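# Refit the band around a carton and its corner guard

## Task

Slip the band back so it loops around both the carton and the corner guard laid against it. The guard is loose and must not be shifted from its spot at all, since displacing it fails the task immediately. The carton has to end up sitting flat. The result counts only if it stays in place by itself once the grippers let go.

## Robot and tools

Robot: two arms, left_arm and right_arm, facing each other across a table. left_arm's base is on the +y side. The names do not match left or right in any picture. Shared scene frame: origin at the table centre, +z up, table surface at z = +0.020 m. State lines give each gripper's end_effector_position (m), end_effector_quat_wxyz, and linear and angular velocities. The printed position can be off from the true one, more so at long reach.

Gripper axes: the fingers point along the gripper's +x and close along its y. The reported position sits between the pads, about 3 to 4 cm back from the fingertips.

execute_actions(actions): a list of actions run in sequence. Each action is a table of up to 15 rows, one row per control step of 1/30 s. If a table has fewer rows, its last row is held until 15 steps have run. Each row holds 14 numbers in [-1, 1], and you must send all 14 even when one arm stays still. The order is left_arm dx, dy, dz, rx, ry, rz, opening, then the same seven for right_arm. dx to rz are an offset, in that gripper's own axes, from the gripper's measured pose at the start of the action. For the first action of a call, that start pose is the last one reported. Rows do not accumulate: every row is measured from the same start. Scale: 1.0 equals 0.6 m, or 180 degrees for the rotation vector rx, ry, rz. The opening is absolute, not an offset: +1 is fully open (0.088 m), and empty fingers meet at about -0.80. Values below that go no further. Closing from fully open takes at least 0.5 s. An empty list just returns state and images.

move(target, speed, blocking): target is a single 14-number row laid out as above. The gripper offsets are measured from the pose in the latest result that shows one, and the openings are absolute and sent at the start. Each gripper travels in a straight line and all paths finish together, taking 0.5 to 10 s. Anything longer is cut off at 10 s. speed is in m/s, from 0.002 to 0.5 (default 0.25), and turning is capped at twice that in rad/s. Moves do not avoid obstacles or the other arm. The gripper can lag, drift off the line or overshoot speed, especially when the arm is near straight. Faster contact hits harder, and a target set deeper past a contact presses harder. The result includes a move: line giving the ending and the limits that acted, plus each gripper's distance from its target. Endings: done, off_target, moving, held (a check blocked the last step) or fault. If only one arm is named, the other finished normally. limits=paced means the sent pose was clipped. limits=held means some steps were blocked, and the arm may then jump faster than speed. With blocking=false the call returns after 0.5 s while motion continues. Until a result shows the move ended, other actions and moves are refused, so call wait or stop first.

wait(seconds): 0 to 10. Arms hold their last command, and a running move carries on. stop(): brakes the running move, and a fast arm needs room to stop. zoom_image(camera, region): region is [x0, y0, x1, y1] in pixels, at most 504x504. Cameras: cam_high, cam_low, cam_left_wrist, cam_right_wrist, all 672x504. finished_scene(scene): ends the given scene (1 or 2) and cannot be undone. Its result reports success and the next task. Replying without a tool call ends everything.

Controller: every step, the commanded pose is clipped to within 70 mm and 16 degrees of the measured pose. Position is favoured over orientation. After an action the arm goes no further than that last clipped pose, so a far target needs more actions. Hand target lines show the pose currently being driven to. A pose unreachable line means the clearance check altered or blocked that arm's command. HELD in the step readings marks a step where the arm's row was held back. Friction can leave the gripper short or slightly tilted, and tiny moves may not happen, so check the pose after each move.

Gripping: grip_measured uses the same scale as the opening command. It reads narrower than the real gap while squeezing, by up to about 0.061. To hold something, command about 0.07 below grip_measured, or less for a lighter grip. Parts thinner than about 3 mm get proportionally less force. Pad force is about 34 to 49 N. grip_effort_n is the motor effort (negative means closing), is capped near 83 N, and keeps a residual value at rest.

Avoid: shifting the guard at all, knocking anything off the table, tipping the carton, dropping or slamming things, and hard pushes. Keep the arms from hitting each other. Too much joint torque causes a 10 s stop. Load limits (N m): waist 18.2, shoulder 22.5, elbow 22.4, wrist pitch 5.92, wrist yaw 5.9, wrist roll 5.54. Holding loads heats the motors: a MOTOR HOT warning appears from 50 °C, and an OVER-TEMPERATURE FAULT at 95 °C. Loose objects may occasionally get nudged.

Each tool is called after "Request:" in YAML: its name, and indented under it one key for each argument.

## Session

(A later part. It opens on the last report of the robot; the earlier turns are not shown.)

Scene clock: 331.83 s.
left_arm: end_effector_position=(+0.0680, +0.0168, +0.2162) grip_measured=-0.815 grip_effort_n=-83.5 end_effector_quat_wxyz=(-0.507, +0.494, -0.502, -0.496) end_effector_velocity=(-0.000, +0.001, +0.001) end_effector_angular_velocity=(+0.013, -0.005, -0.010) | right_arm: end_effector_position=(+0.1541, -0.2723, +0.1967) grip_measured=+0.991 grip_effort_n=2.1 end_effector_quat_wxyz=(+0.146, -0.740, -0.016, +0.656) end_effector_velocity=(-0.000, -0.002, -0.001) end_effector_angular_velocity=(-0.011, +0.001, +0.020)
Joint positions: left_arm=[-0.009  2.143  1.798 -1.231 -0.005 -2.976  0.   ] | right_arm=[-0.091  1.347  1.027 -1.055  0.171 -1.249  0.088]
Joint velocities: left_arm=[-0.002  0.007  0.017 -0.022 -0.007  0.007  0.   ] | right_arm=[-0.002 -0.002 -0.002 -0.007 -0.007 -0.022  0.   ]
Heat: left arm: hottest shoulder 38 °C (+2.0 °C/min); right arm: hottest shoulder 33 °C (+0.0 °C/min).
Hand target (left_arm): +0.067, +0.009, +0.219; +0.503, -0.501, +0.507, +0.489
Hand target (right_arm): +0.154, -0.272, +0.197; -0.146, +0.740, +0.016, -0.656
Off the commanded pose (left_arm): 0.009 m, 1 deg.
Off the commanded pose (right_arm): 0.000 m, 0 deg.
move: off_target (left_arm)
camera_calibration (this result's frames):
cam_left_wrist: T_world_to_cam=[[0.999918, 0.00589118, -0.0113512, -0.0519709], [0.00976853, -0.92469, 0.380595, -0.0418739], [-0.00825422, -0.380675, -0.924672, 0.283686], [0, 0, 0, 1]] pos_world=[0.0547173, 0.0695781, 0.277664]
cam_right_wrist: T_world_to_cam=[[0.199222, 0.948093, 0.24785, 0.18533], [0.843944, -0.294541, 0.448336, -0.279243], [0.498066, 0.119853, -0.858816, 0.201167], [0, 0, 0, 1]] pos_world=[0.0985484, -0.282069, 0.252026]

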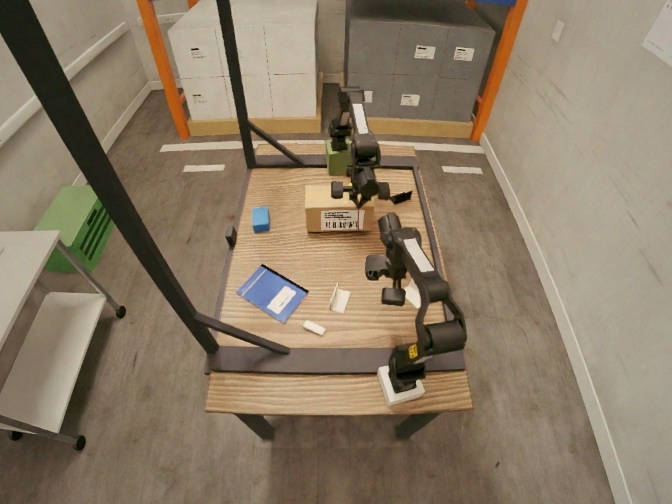

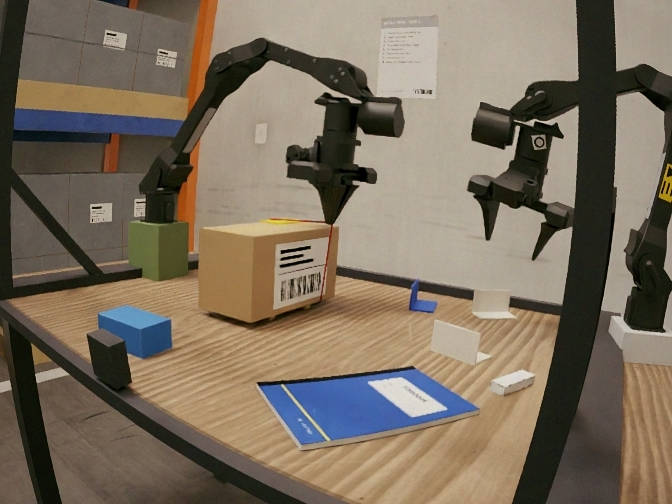

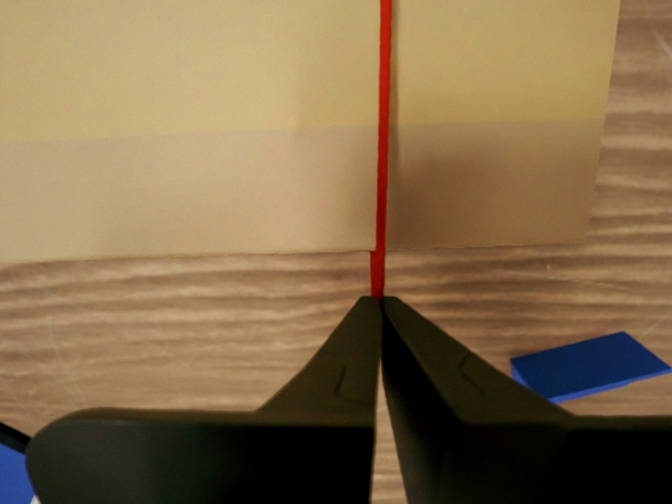

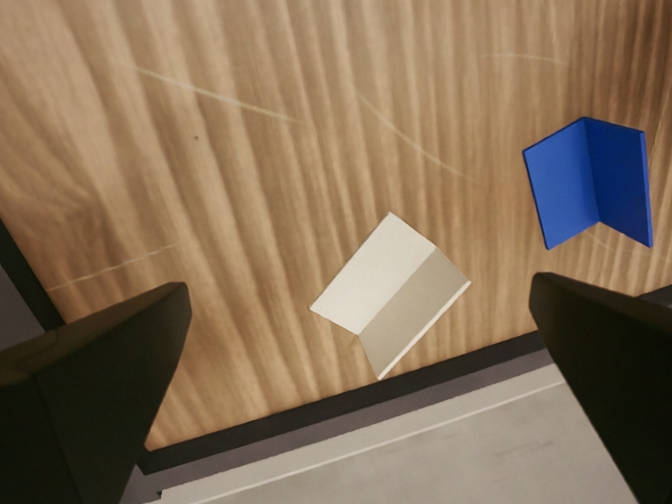

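Request:
move:
  target: [0,-0.017,-0.008,0,0,0,-1,0,0,0,0,0,0,1]
  speed: 0.015

Request:
move:
  target: [0.010,0,0.042,0,0,0,-1,0,0,0,0,0,0,1]
  speed: 0.015

Scene clock: 336.07 s.
left_arm: end_effector_position=(+0.0764, +0.0192, +0.2146) grip_measured=-0.815 grip_effort_n=-83.5 end_effector_quat_wxyz=(-0.510, +0.489, -0.497, -0.503) end_effector_velocity=(-0.001, +0.004, -0.000) end_effector_angular_velocity=(+0.023, -0.004, +0.005) | right_arm: end_effector_position=(+0.1541, -0.2723, +0.1967) grip_measured=+0.991 grip_effort_n=1.6 end_effector_quat_wxyz=(+0.146, -0.740, -0.016, +0.656) end_effector_velocity=(+0.001, +0.001, -0.000) end_effector_angular_velocity=(+0.003, +0.003, +0.015)
Joint positions: left_arm=[ 0.012  2.158  1.816 -1.255 -0.005 -2.96   0.   ] | right_arm=[-0.091  1.347  1.027 -1.055  0.171 -1.249  0.088]
Joint velocities: left_arm=[-0.002  0.002  0.002 -0.022 -0.007 -0.007  0.   ] | right_arm=[-0.007 -0.002 -0.002  0.007 -0.007 -0.022  0.   ]
Heat: left arm: hottest shoulder 38 °C (+2.0 °C/min); right arm: hottest shoulder 33 °C (+0.0 °C/min).
Hand target (left_arm): +0.078, +0.012, +0.216; +0.507, -0.495, +0.503, +0.495
Hand target (right_arm): +0.154, -0.272, +0.197; -0.146, +0.740, +0.016, -0.656
Off the commanded pose (left_arm): 0.008 m, 1 deg.
Off the commanded pose (right_arm): 0.000 m, 0 deg.
move: done
camera_calibration (this result's frames):
cam_left_wrist: T_world_to_cam=[[0.999831, 0.011116, -0.0146422, -0.0597747], [0.0156599, -0.932191, 0.361627, -0.035471], [-0.0096295, -0.361795, -0.932208, 0.284592], [0, 0, 0, 1]] pos_world=[0.0630606, 0.0705628, 0.277251]
cam_right_wrist: T_world_to_cam=[[0.199222, 0.948093, 0.24785, 0.18533], [0.843944, -0.294541, 0.448336, -0.279243], [0.498066, 0.119853, -0.858816, 0.201167], [0, 0, 0, 1]] pos_world=[0.0985484, -0.282069, 0.252026]

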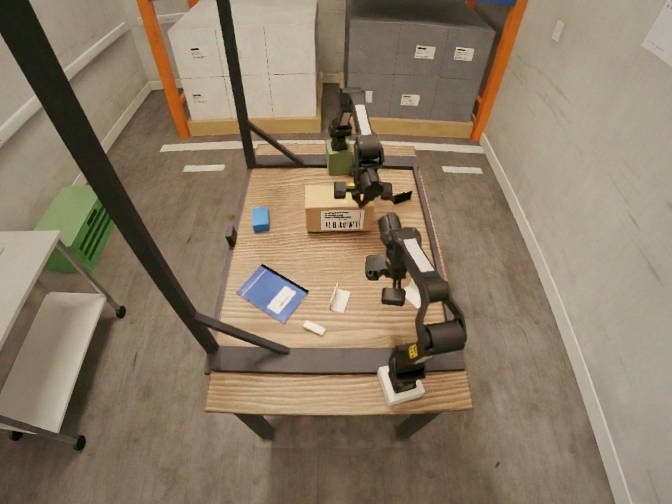

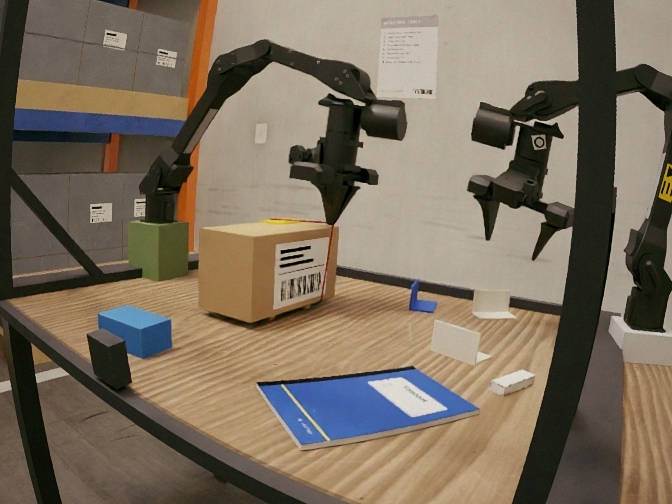

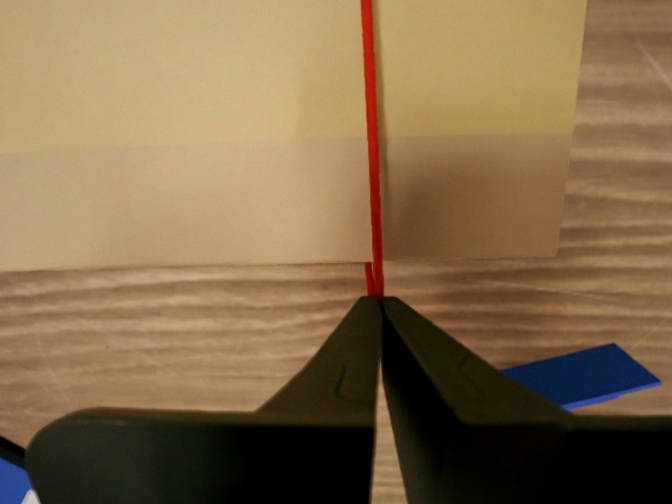

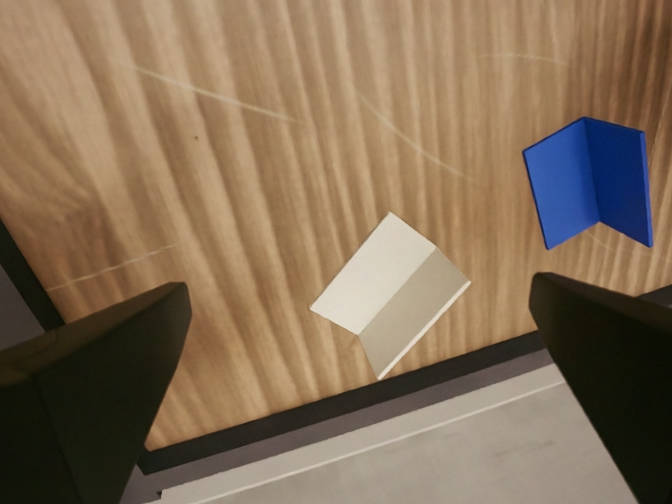

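Scene clock: 338.00 s.
left_arm: end_effector_position=(+0.0752, +0.0394, +0.2052) grip_measured=-0.815 grip_effort_n=-83.5 end_effector_quat_wxyz=(-0.510, +0.490, -0.497, -0.503) end_effector_velocity=(+0.002, +0.002, +0.002) end_effector_angular_velocity=(-0.006, -0.009, +0.010) | right_arm: end_effector_position=(+0.1541, -0.2723, +0.1967) grip_measured=+0.991 grip_effort_n=1.2 end_effector_quat_wxyz=(+0.146, -0.740, -0.016, +0.656) end_effector_velocity=(+0.001, -0.010, -0.003) end_effector_angular_velocity=(-0.043, -0.001, +0.006)
Joint positions: left_arm=[ 0.018  2.081  1.658 -1.173 -0.005 -2.955  0.   ] | right_arm=[-0.091  1.347  1.027 -1.055  0.171 -1.249  0.088]
Joint velocities: left_arm=[ 0.002 -0.012 -0.012  0.007 -0.007 -0.007  0.   ] | right_arm=[-0.002 -0.002 -0.007 -0.037 -0.007 -0.007 -0.   ]
Heat: left arm: hottest shoulder 39 °C (+3.0 °C/min); right arm: hottest shoulder 33 °C (+0.0 °C/min).
Hand target (left_arm): +0.077, +0.044, +0.209; +0.510, -0.490, +0.497, +0.503
Hand target (right_arm): +0.154, -0.272, +0.197; -0.146, +0.740, +0.016, -0.656
Off the commanded pose (left_arm): 0.007 m, 0 deg.
Off the commanded pose (right_arm): 0.000 m, 0 deg.
move: done
camera_calibration (this result's frames):
cam_left_wrist: T_world_to_cam=[[0.999826, 0.0114883, -0.0146628, -0.059016], [0.0160216, -0.931913, 0.362327, -0.0133413], [-0.00950193, -0.362499, -0.931936, 0.283079], [0, 0, 0, 1]] pos_world=[0.0619093, 0.090861, 0.26778]
cam_right_wrist: T_world_to_cam=[[0.199222, 0.948093, 0.24785, 0.18533], [0.843944, -0.294541, 0.448336, -0.279243], [0.498066, 0.119853, -0.858816, 0.201167], [0, 0, 0, 1]] pos_world=[0.0985484, -0.282069, 0.252026]

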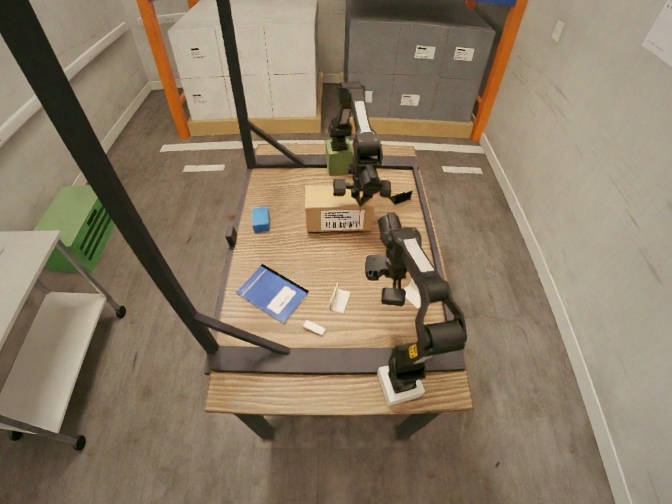

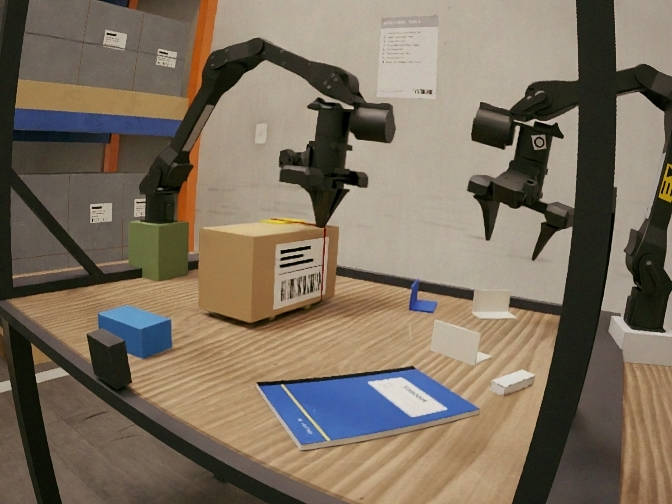

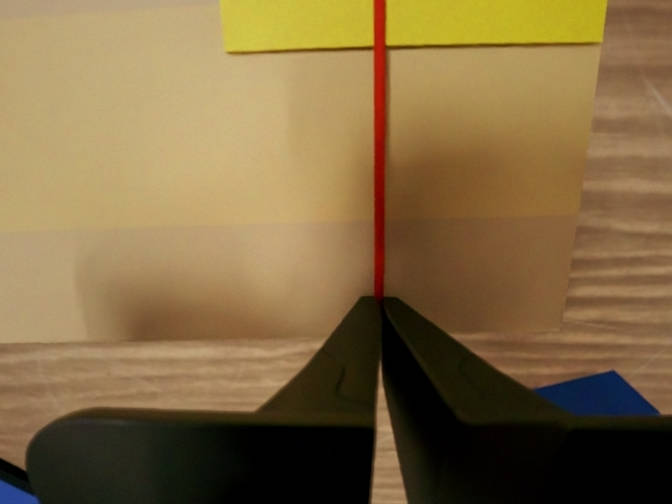

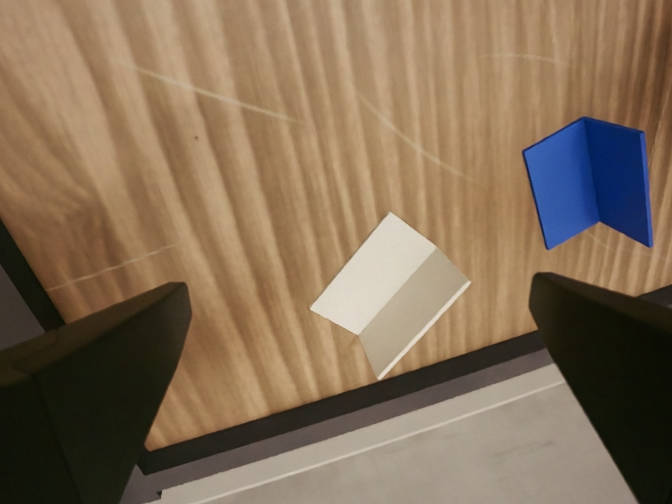

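Inner guard fraction ≈.41. Release and retreat.

Request:
execute_actions:
  actions:
    - [[0,0,0,0,0,0,-0.75,0,0,0,0,0,0,1]]
    - [[0,0,0,0,0,0,-0.55,0,0,0,0,0,0,1]]

Request:
move:
  target: [-0.1,0,0.05,0,0,0,-0.55,0,0,0,0,0,0,1]
  speed: 0.08

Request:
move:
  target: [0,0,0.17,0,0,0,-0.55,0,0,0,0,0,0,1]
  speed: 0.12

Request:
zoom_image:
  camera: "cam_high"
  region: [335,175,385,240]

Request:
zoom_image:
  camera: "cam_low"
  region: [180,160,360,340]

Scene clock: 344.50 s.
left_arm: end_effector_position=(+0.0753, +0.0393, +0.2052) grip_measured=-0.554 grip_effort_n=17.0 end_effector_quat_wxyz=(-0.510, +0.490, -0.497, -0.502) end_effector_velocity=(+0.000, -0.001, -0.002) end_effector_angular_velocity=(-0.001, -0.007, -0.010) | right_arm: end_effector_position=(+0.1541, -0.2723, +0.1967) grip_measured=+0.991 grip_effort_n=1.2 end_effector_quat_wxyz=(+0.146, -0.740, -0.016, +0.656) end_effector_velocity=(+0.002, -0.005, -0.000) end_effector_angular_velocity=(-0.017, +0.006, -0.013)
Joint positions: left_arm=[ 0.018  2.081  1.657 -1.172 -0.005 -2.955  0.012] | right_arm=[-0.091  1.347  1.027 -1.055  0.171 -1.249  0.088]
Joint velocities: left_arm=[-0.002  0.002 -0.002  0.007 -0.007  0.007  0.001] | right_arm=[-0.007 -0.007 -0.002 -0.022 -0.007  0.007 -0.   ]
Heat: left arm: hottest shoulder 41 °C (+4.0 °C/min); right arm: hottest shoulder 33 °C (+0.0 °C/min).
Hand target (left_arm): +0.075, +0.039, +0.205; +0.510, -0.490, +0.497, +0.502
Hand target (right_arm): +0.154, -0.272, +0.197; -0.146, +0.740, +0.016, -0.656
Off the commanded pose (left_arm): 0.000 m, 0 deg.
Off the commanded pose (right_arm): 0.000 m, 0 deg.
Step readings (end_effector_position; steps 1 to 15: 1st action; 16 to 30: 2nd action):
0: left_arm (+0.0752, +0.0395, +0.2052) | right_arm (+0.1541, -0.2723, +0.1967)
1: left_arm (+0.0752, +0.0394, +0.2052) | right_arm (+0.1541, -0.2723, +0.1967)
2: left_arm (+0.0753, +0.0394, +0.2052) | right_arm (+0.1541, -0.2723, +0.1967)
4: left_arm (+0.0753, +0.0392, +0.2052) | right_arm (+0.1541, -0.2723, +0.1967)
8: left_arm (+0.0753, +0.0391, +0.2052) | right_arm (+0.1541, -0.2723, +0.1967)
15: left_arm (+0.0753, +0.0393, +0.2052) | right_arm (+0.1541, -0.2723, +0.1967)
16: left_arm (+0.0753, +0.0393, +0.2052) | right_arm (+0.1541, -0.2723, +0.1967)
17: left_arm (+0.0753, +0.0393, +0.2052) | right_arm (+0.1541, -0.2723, +0.1967)
19: left_arm (+0.0753, +0.0393, +0.2052) | right_arm (+0.1541, -0.2723, +0.1967)
23: left_arm (+0.0753, +0.0393, +0.2052) | right_arm (+0.1541, -0.2723, +0.1967)
30: end_effector_position above
camera_calibration (this result's frames):
cam_left_wrist: T_world_to_cam=[[0.999829, 0.0114718, -0.0144797, -0.0590769], [0.0159504, -0.931504, 0.36338, -0.0136823], [-0.00931925, -0.363549, -0.931528, 0.282924], [0, 0, 0, 1]] pos_world=[0.0619217, 0.0907894, 0.267668]
cam_right_wrist: T_world_to_cam=[[0.199222, 0.948093, 0.24785, 0.18533], [0.843944, -0.294541, 0.448336, -0.279243], [0.498066, 0.119853, -0.858816, 0.201167], [0, 0, 0, 1]] pos_world=[0.0985484, -0.282069, 0.252026]

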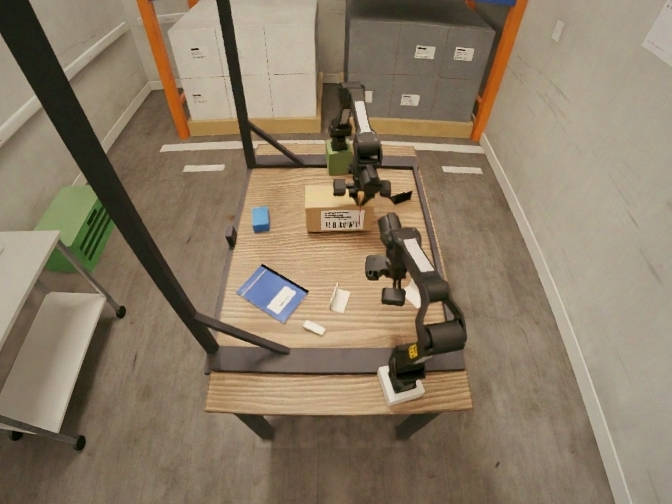

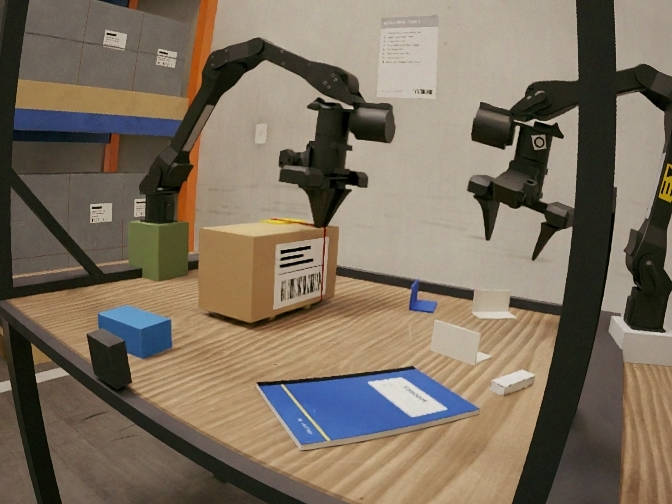

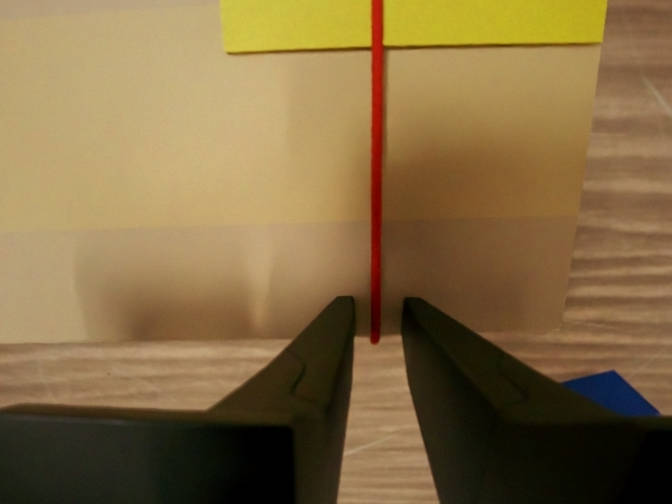

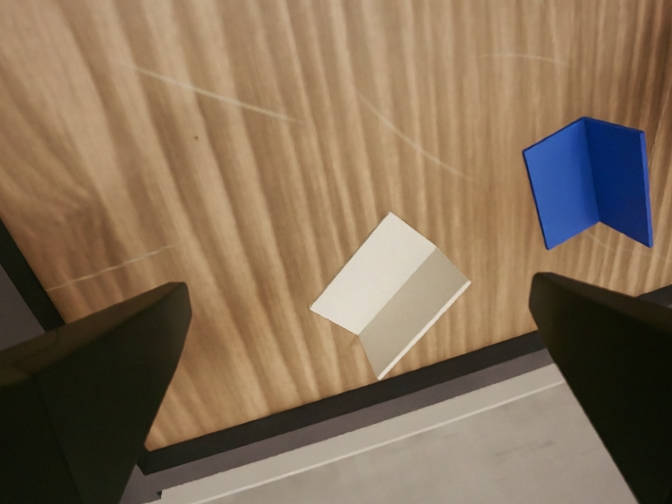

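Scene clock: 345.73 s.
left_arm: end_effector_position=(+0.0738, +0.0680, +0.2599) grip_measured=-0.553 grip_effort_n=17.0 end_effector_quat_wxyz=(-0.512, +0.486, -0.493, -0.508) end_effector_velocity=(+0.002, +0.003, +0.000) end_effector_angular_velocity=(+0.009, -0.006, -0.005) | right_arm: end_effector_position=(+0.1541, -0.2723, +0.1967) grip_measured=+0.991 grip_effort_n=1.2 end_effector_quat_wxyz=(+0.146, -0.740, -0.016, +0.656) end_effector_velocity=(+0.000, -0.003, -0.002) end_effector_angular_velocity=(-0.014, +0.004, +0.006)
Joint positions: left_arm=[ 0.028  1.959  1.698 -1.351 -0.005 -2.948  0.012] | right_arm=[-0.091  1.347  1.027 -1.055  0.171 -1.249  0.088]
Joint velocities: left_arm=[ 0.002 -0.002 -0.002 -0.007 -0.007  0.007 -0.   ] | right_arm=[-0.002 -0.002 -0.007 -0.007 -0.007 -0.007 -0.   ]
Heat: left arm: hottest shoulder 41 °C (+4.0 °C/min); right arm: hottest shoulder 33 °C (+0.0 °C/min).
Hand target (left_arm): +0.075, +0.067, +0.266; +0.510, -0.490, +0.497, +0.502
Hand target (right_arm): +0.154, -0.272, +0.197; -0.146, +0.740, +0.016, -0.656
Off the commanded pose (left_arm): 0.006 m, 1 deg.
Off the commanded pose (right_arm): 0.000 m, 0 deg.
move: done
camera_calibration (this result's frames):
cam_left_wrist: T_world_to_cam=[[0.999743, 0.0144153, -0.0175106, -0.0565437], [0.0196045, -0.93746, 0.347539, -0.00254873], [-0.0114056, -0.347793, -0.937502, 0.344929], [0, 0, 0, 1]] pos_world=[0.0605132, 0.11839, 0.323268]
cam_right_wrist: T_world_to_cam=[[0.199222, 0.948093, 0.24785, 0.18533], [0.843944, -0.294541, 0.448336, -0.279243], [0.498066, 0.119853, -0.858816, 0.201167], [0, 0, 0, 1]] pos_world=[0.0985484, -0.282069, 0.252026]

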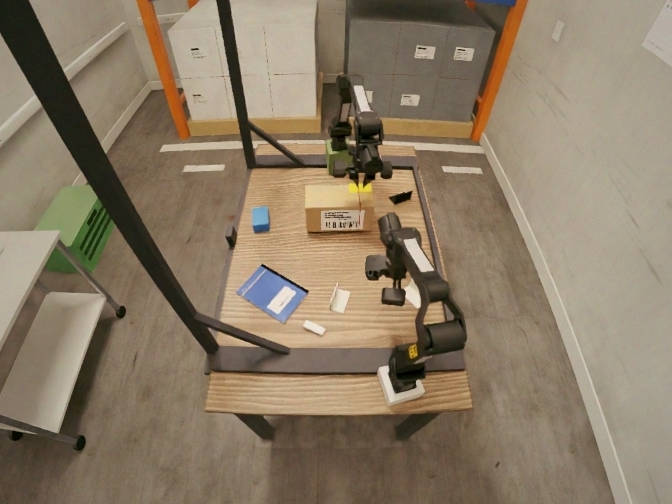

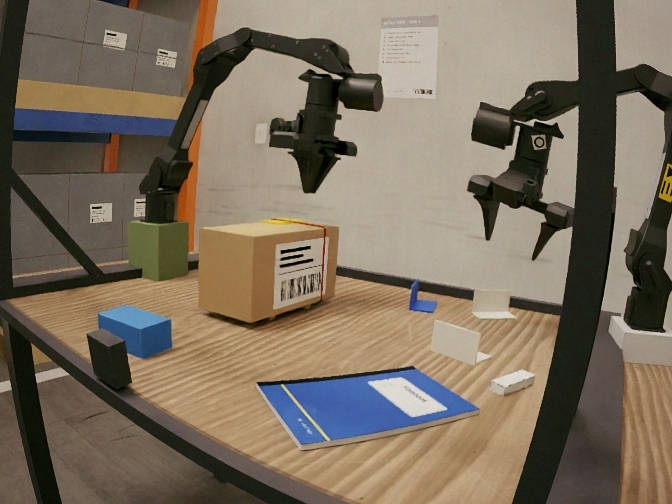

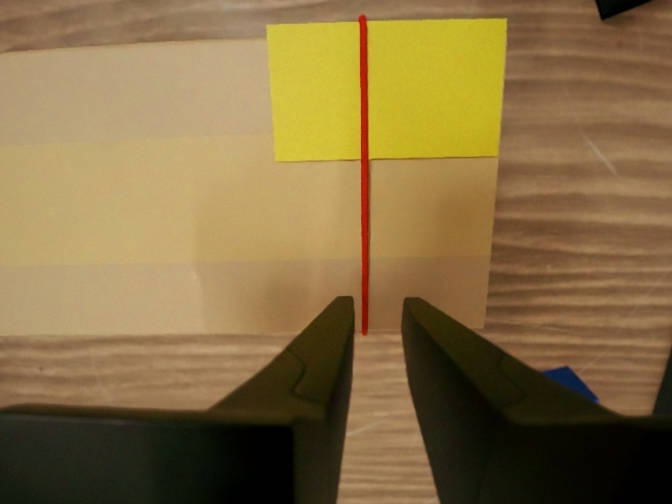

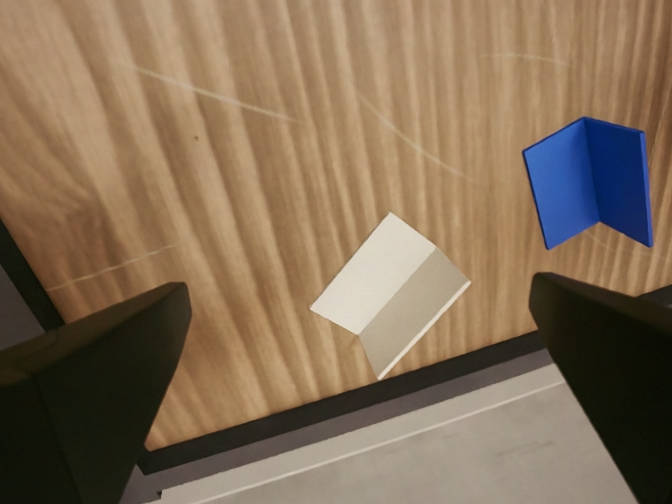

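Scene clock: 347.00 s.
left_arm: end_effector_position=(+0.0736, +0.1672, +0.2639) grip_measured=-0.553 grip_effort_n=16.5 end_effector_quat_wxyz=(-0.512, +0.484, -0.492, -0.511) end_effector_velocity=(-0.001, +0.003, +0.000) end_effector_angular_velocity=(+0.005, +0.009, -0.005) | right_arm: end_effector_position=(+0.1541, -0.2723, +0.1967) grip_measured=+0.991 grip_effort_n=1.6 end_effector_quat_wxyz=(+0.146, -0.740, -0.016, +0.656) end_effector_velocity=(-0.001, -0.006, -0.002) end_effector_angular_velocity=(-0.028, +0.013, +0.018)
Joint positions: left_arm=[ 0.094  1.589  1.266 -1.294 -0.005 -2.885  0.012] | right_arm=[-0.091  1.347  1.027 -1.055  0.171 -1.249  0.088]
Joint velocities: left_arm=[ 0.002 -0.007 -0.007 -0.007  0.007  0.007  0.   ] | right_arm=[-0.007 -0.002 -0.002 -0.022 -0.022 -0.022 -0.   ]
Heat: left arm: hottest shoulder 41 °C (+4.0 °C/min); right arm: hottest shoulder 33 °C (+0.0 °C/min).
Hand target (left_arm): +0.074, +0.170, +0.265; +0.513, -0.486, +0.493, +0.508
Hand target (right_arm): +0.154, -0.272, +0.197; -0.146, +0.740, +0.016, -0.656
Off the commanded pose (left_arm): 0.003 m, 0 deg.
Off the commanded pose (right_arm): 0.000 m, 0 deg.
move: done
camera_calibration (this result's frames):
cam_left_wrist: T_world_to_cam=[[0.999612, 0.0179972, -0.0212801, -0.0572987], [0.0242113, -0.938949, 0.343204, 0.0901489], [-0.0138042, -0.343586, -0.93902, 0.383142], [0, 0, 0, 1]] pos_world=[0.0603827, 0.217319, 0.327619]
cam_right_wrist: T_world_to_cam=[[0.199222, 0.948093, 0.24785, 0.18533], [0.843944, -0.294541, 0.448336, -0.279243], [0.498066, 0.119853, -0.858816, 0.201167], [0, 0, 0, 1]] pos_world=[0.0985484, -0.282069, 0.252026]

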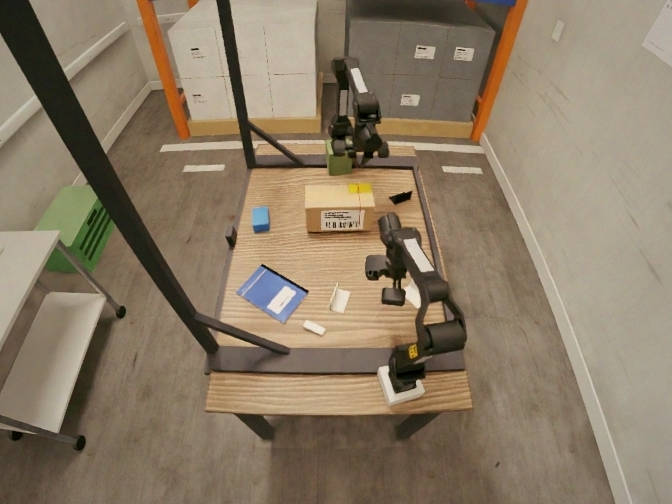

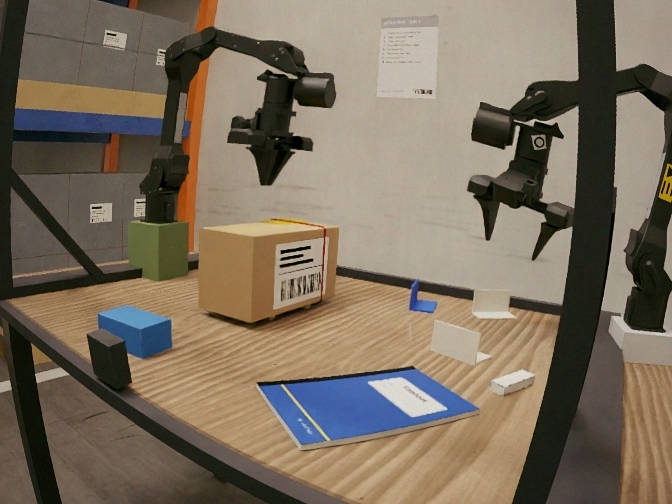

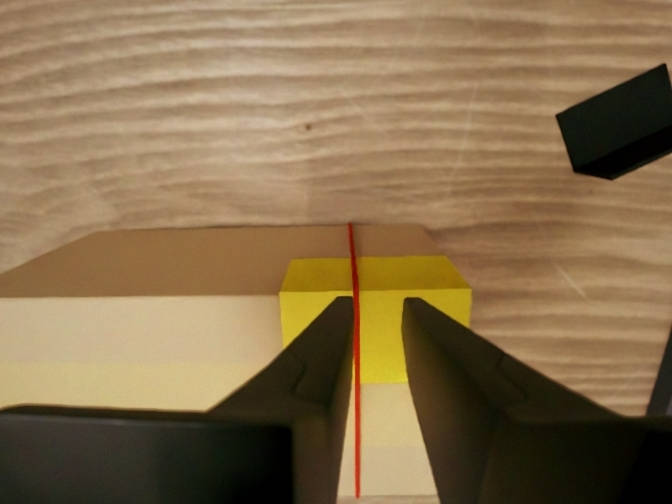

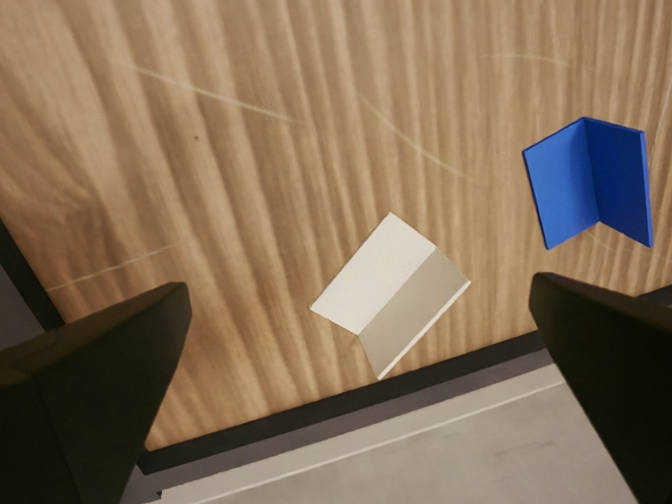

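Region (335, 175, 385, 240) of cam_high's 672x504 image, scaled by 7.754, with more detail than that image has; it fills the left 388 columns of this view, and the rest is white.

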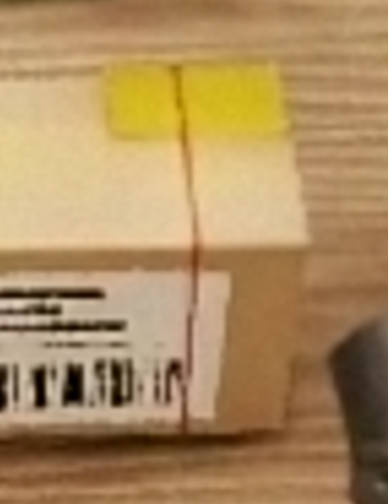

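Region (180, 160, 360, 340) of cam_low's 672x504 image, scaled by 2.800, with more detail than that image has.

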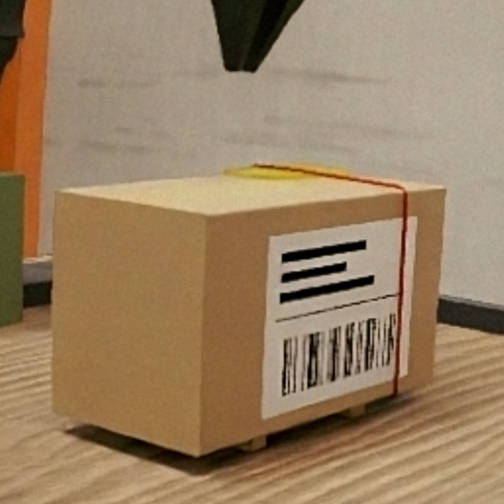

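Request:
execute_actions:
  actions: []

Scene clock: 352.93 s.
left_arm: end_effector_position=(+0.0736, +0.1673, +0.2640) grip_measured=-0.553 grip_effort_n=17.0 end_effector_quat_wxyz=(-0.512, +0.484, -0.492, -0.511) end_effector_velocity=(+0.000, +0.000, -0.001) end_effector_angular_velocity=(-0.001, -0.007, -0.010) | right_arm: end_effector_position=(+0.1541, -0.2723, +0.1967) grip_measured=+0.991 grip_effort_n=1.6 end_effector_quat_wxyz=(+0.146, -0.740, -0.016, +0.656) end_effector_velocity=(+0.001, -0.006, -0.002) end_effector_angular_velocity=(-0.026, -0.013, +0.008)
Joint positions: left_arm=[ 0.094  1.588  1.265 -1.294 -0.005 -2.884  0.012] | right_arm=[-0.091  1.347  1.027 -1.055  0.171 -1.249  0.088]
Joint velocities: left_arm=[-0.002 -0.002 -0.007  0.007 -0.007  0.007 -0.   ] | right_arm=[ 0.002 -0.002 -0.007 -0.022  0.007 -0.007 -0.   ]
Heat: left arm: hottest shoulder 41 °C (+4.0 °C/min); right arm: hottest shoulder 33 °C (+0.0 °C/min).
Hand target (left_arm): +0.074, +0.170, +0.265; +0.513, -0.486, +0.493, +0.508
Hand target (right_arm): +0.154, -0.272, +0.197; -0.146, +0.740, +0.016, -0.656
Off the commanded pose (left_arm): 0.003 m, 0 deg.
Off the commanded pose (right_arm): 0.000 m, 0 deg.
camera_calibration (this result's frames):
cam_left_wrist: T_world_to_cam=[[0.99962, 0.0176084, -0.0212105, -0.0572254], [0.0238273, -0.93883, 0.343555, 0.0901327], [-0.0138636, -0.34393, -0.938893, 0.383297], [0, 0, 0, 1]] pos_world=[0.0603698, 0.217454, 0.327695]
cam_right_wrist: T_world_to_cam=[[0.199222, 0.948093, 0.24785, 0.18533], [0.843944, -0.294541, 0.448336, -0.279243], [0.498066, 0.119853, -0.858816, 0.201167], [0, 0, 0, 1]] pos_world=[0.0985484, -0.282069, 0.252026]

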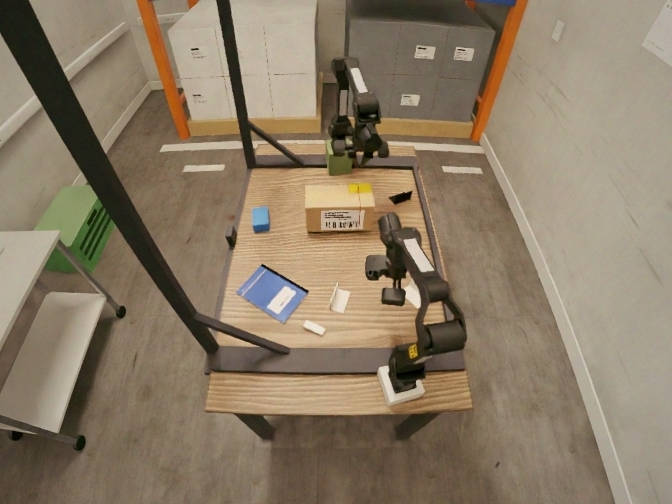

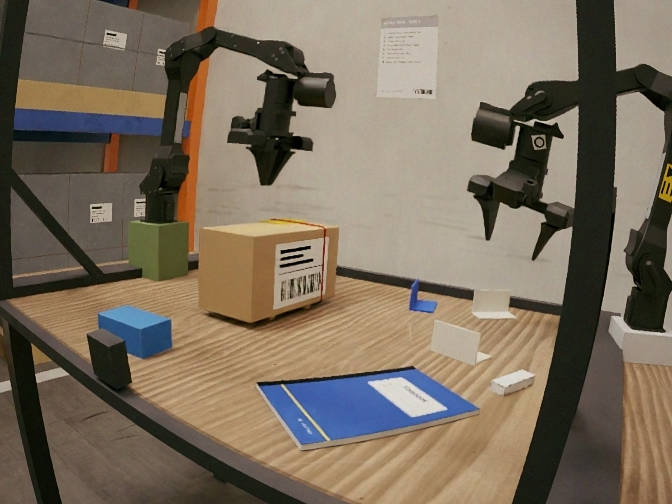

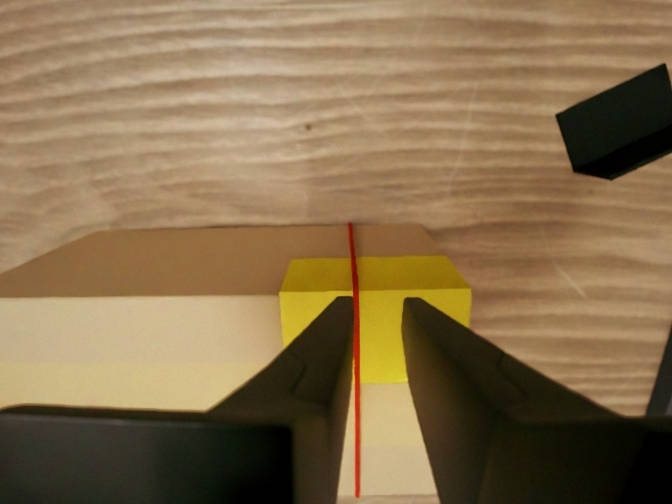

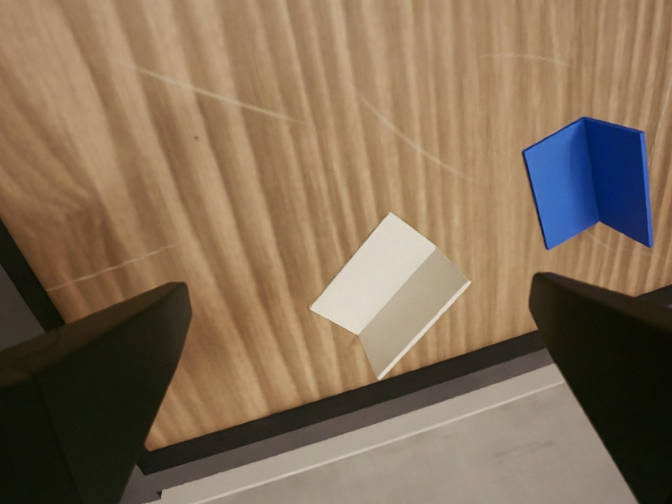

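Request:
finished_scene:
  scene: 2

The scene is finished: the task was done.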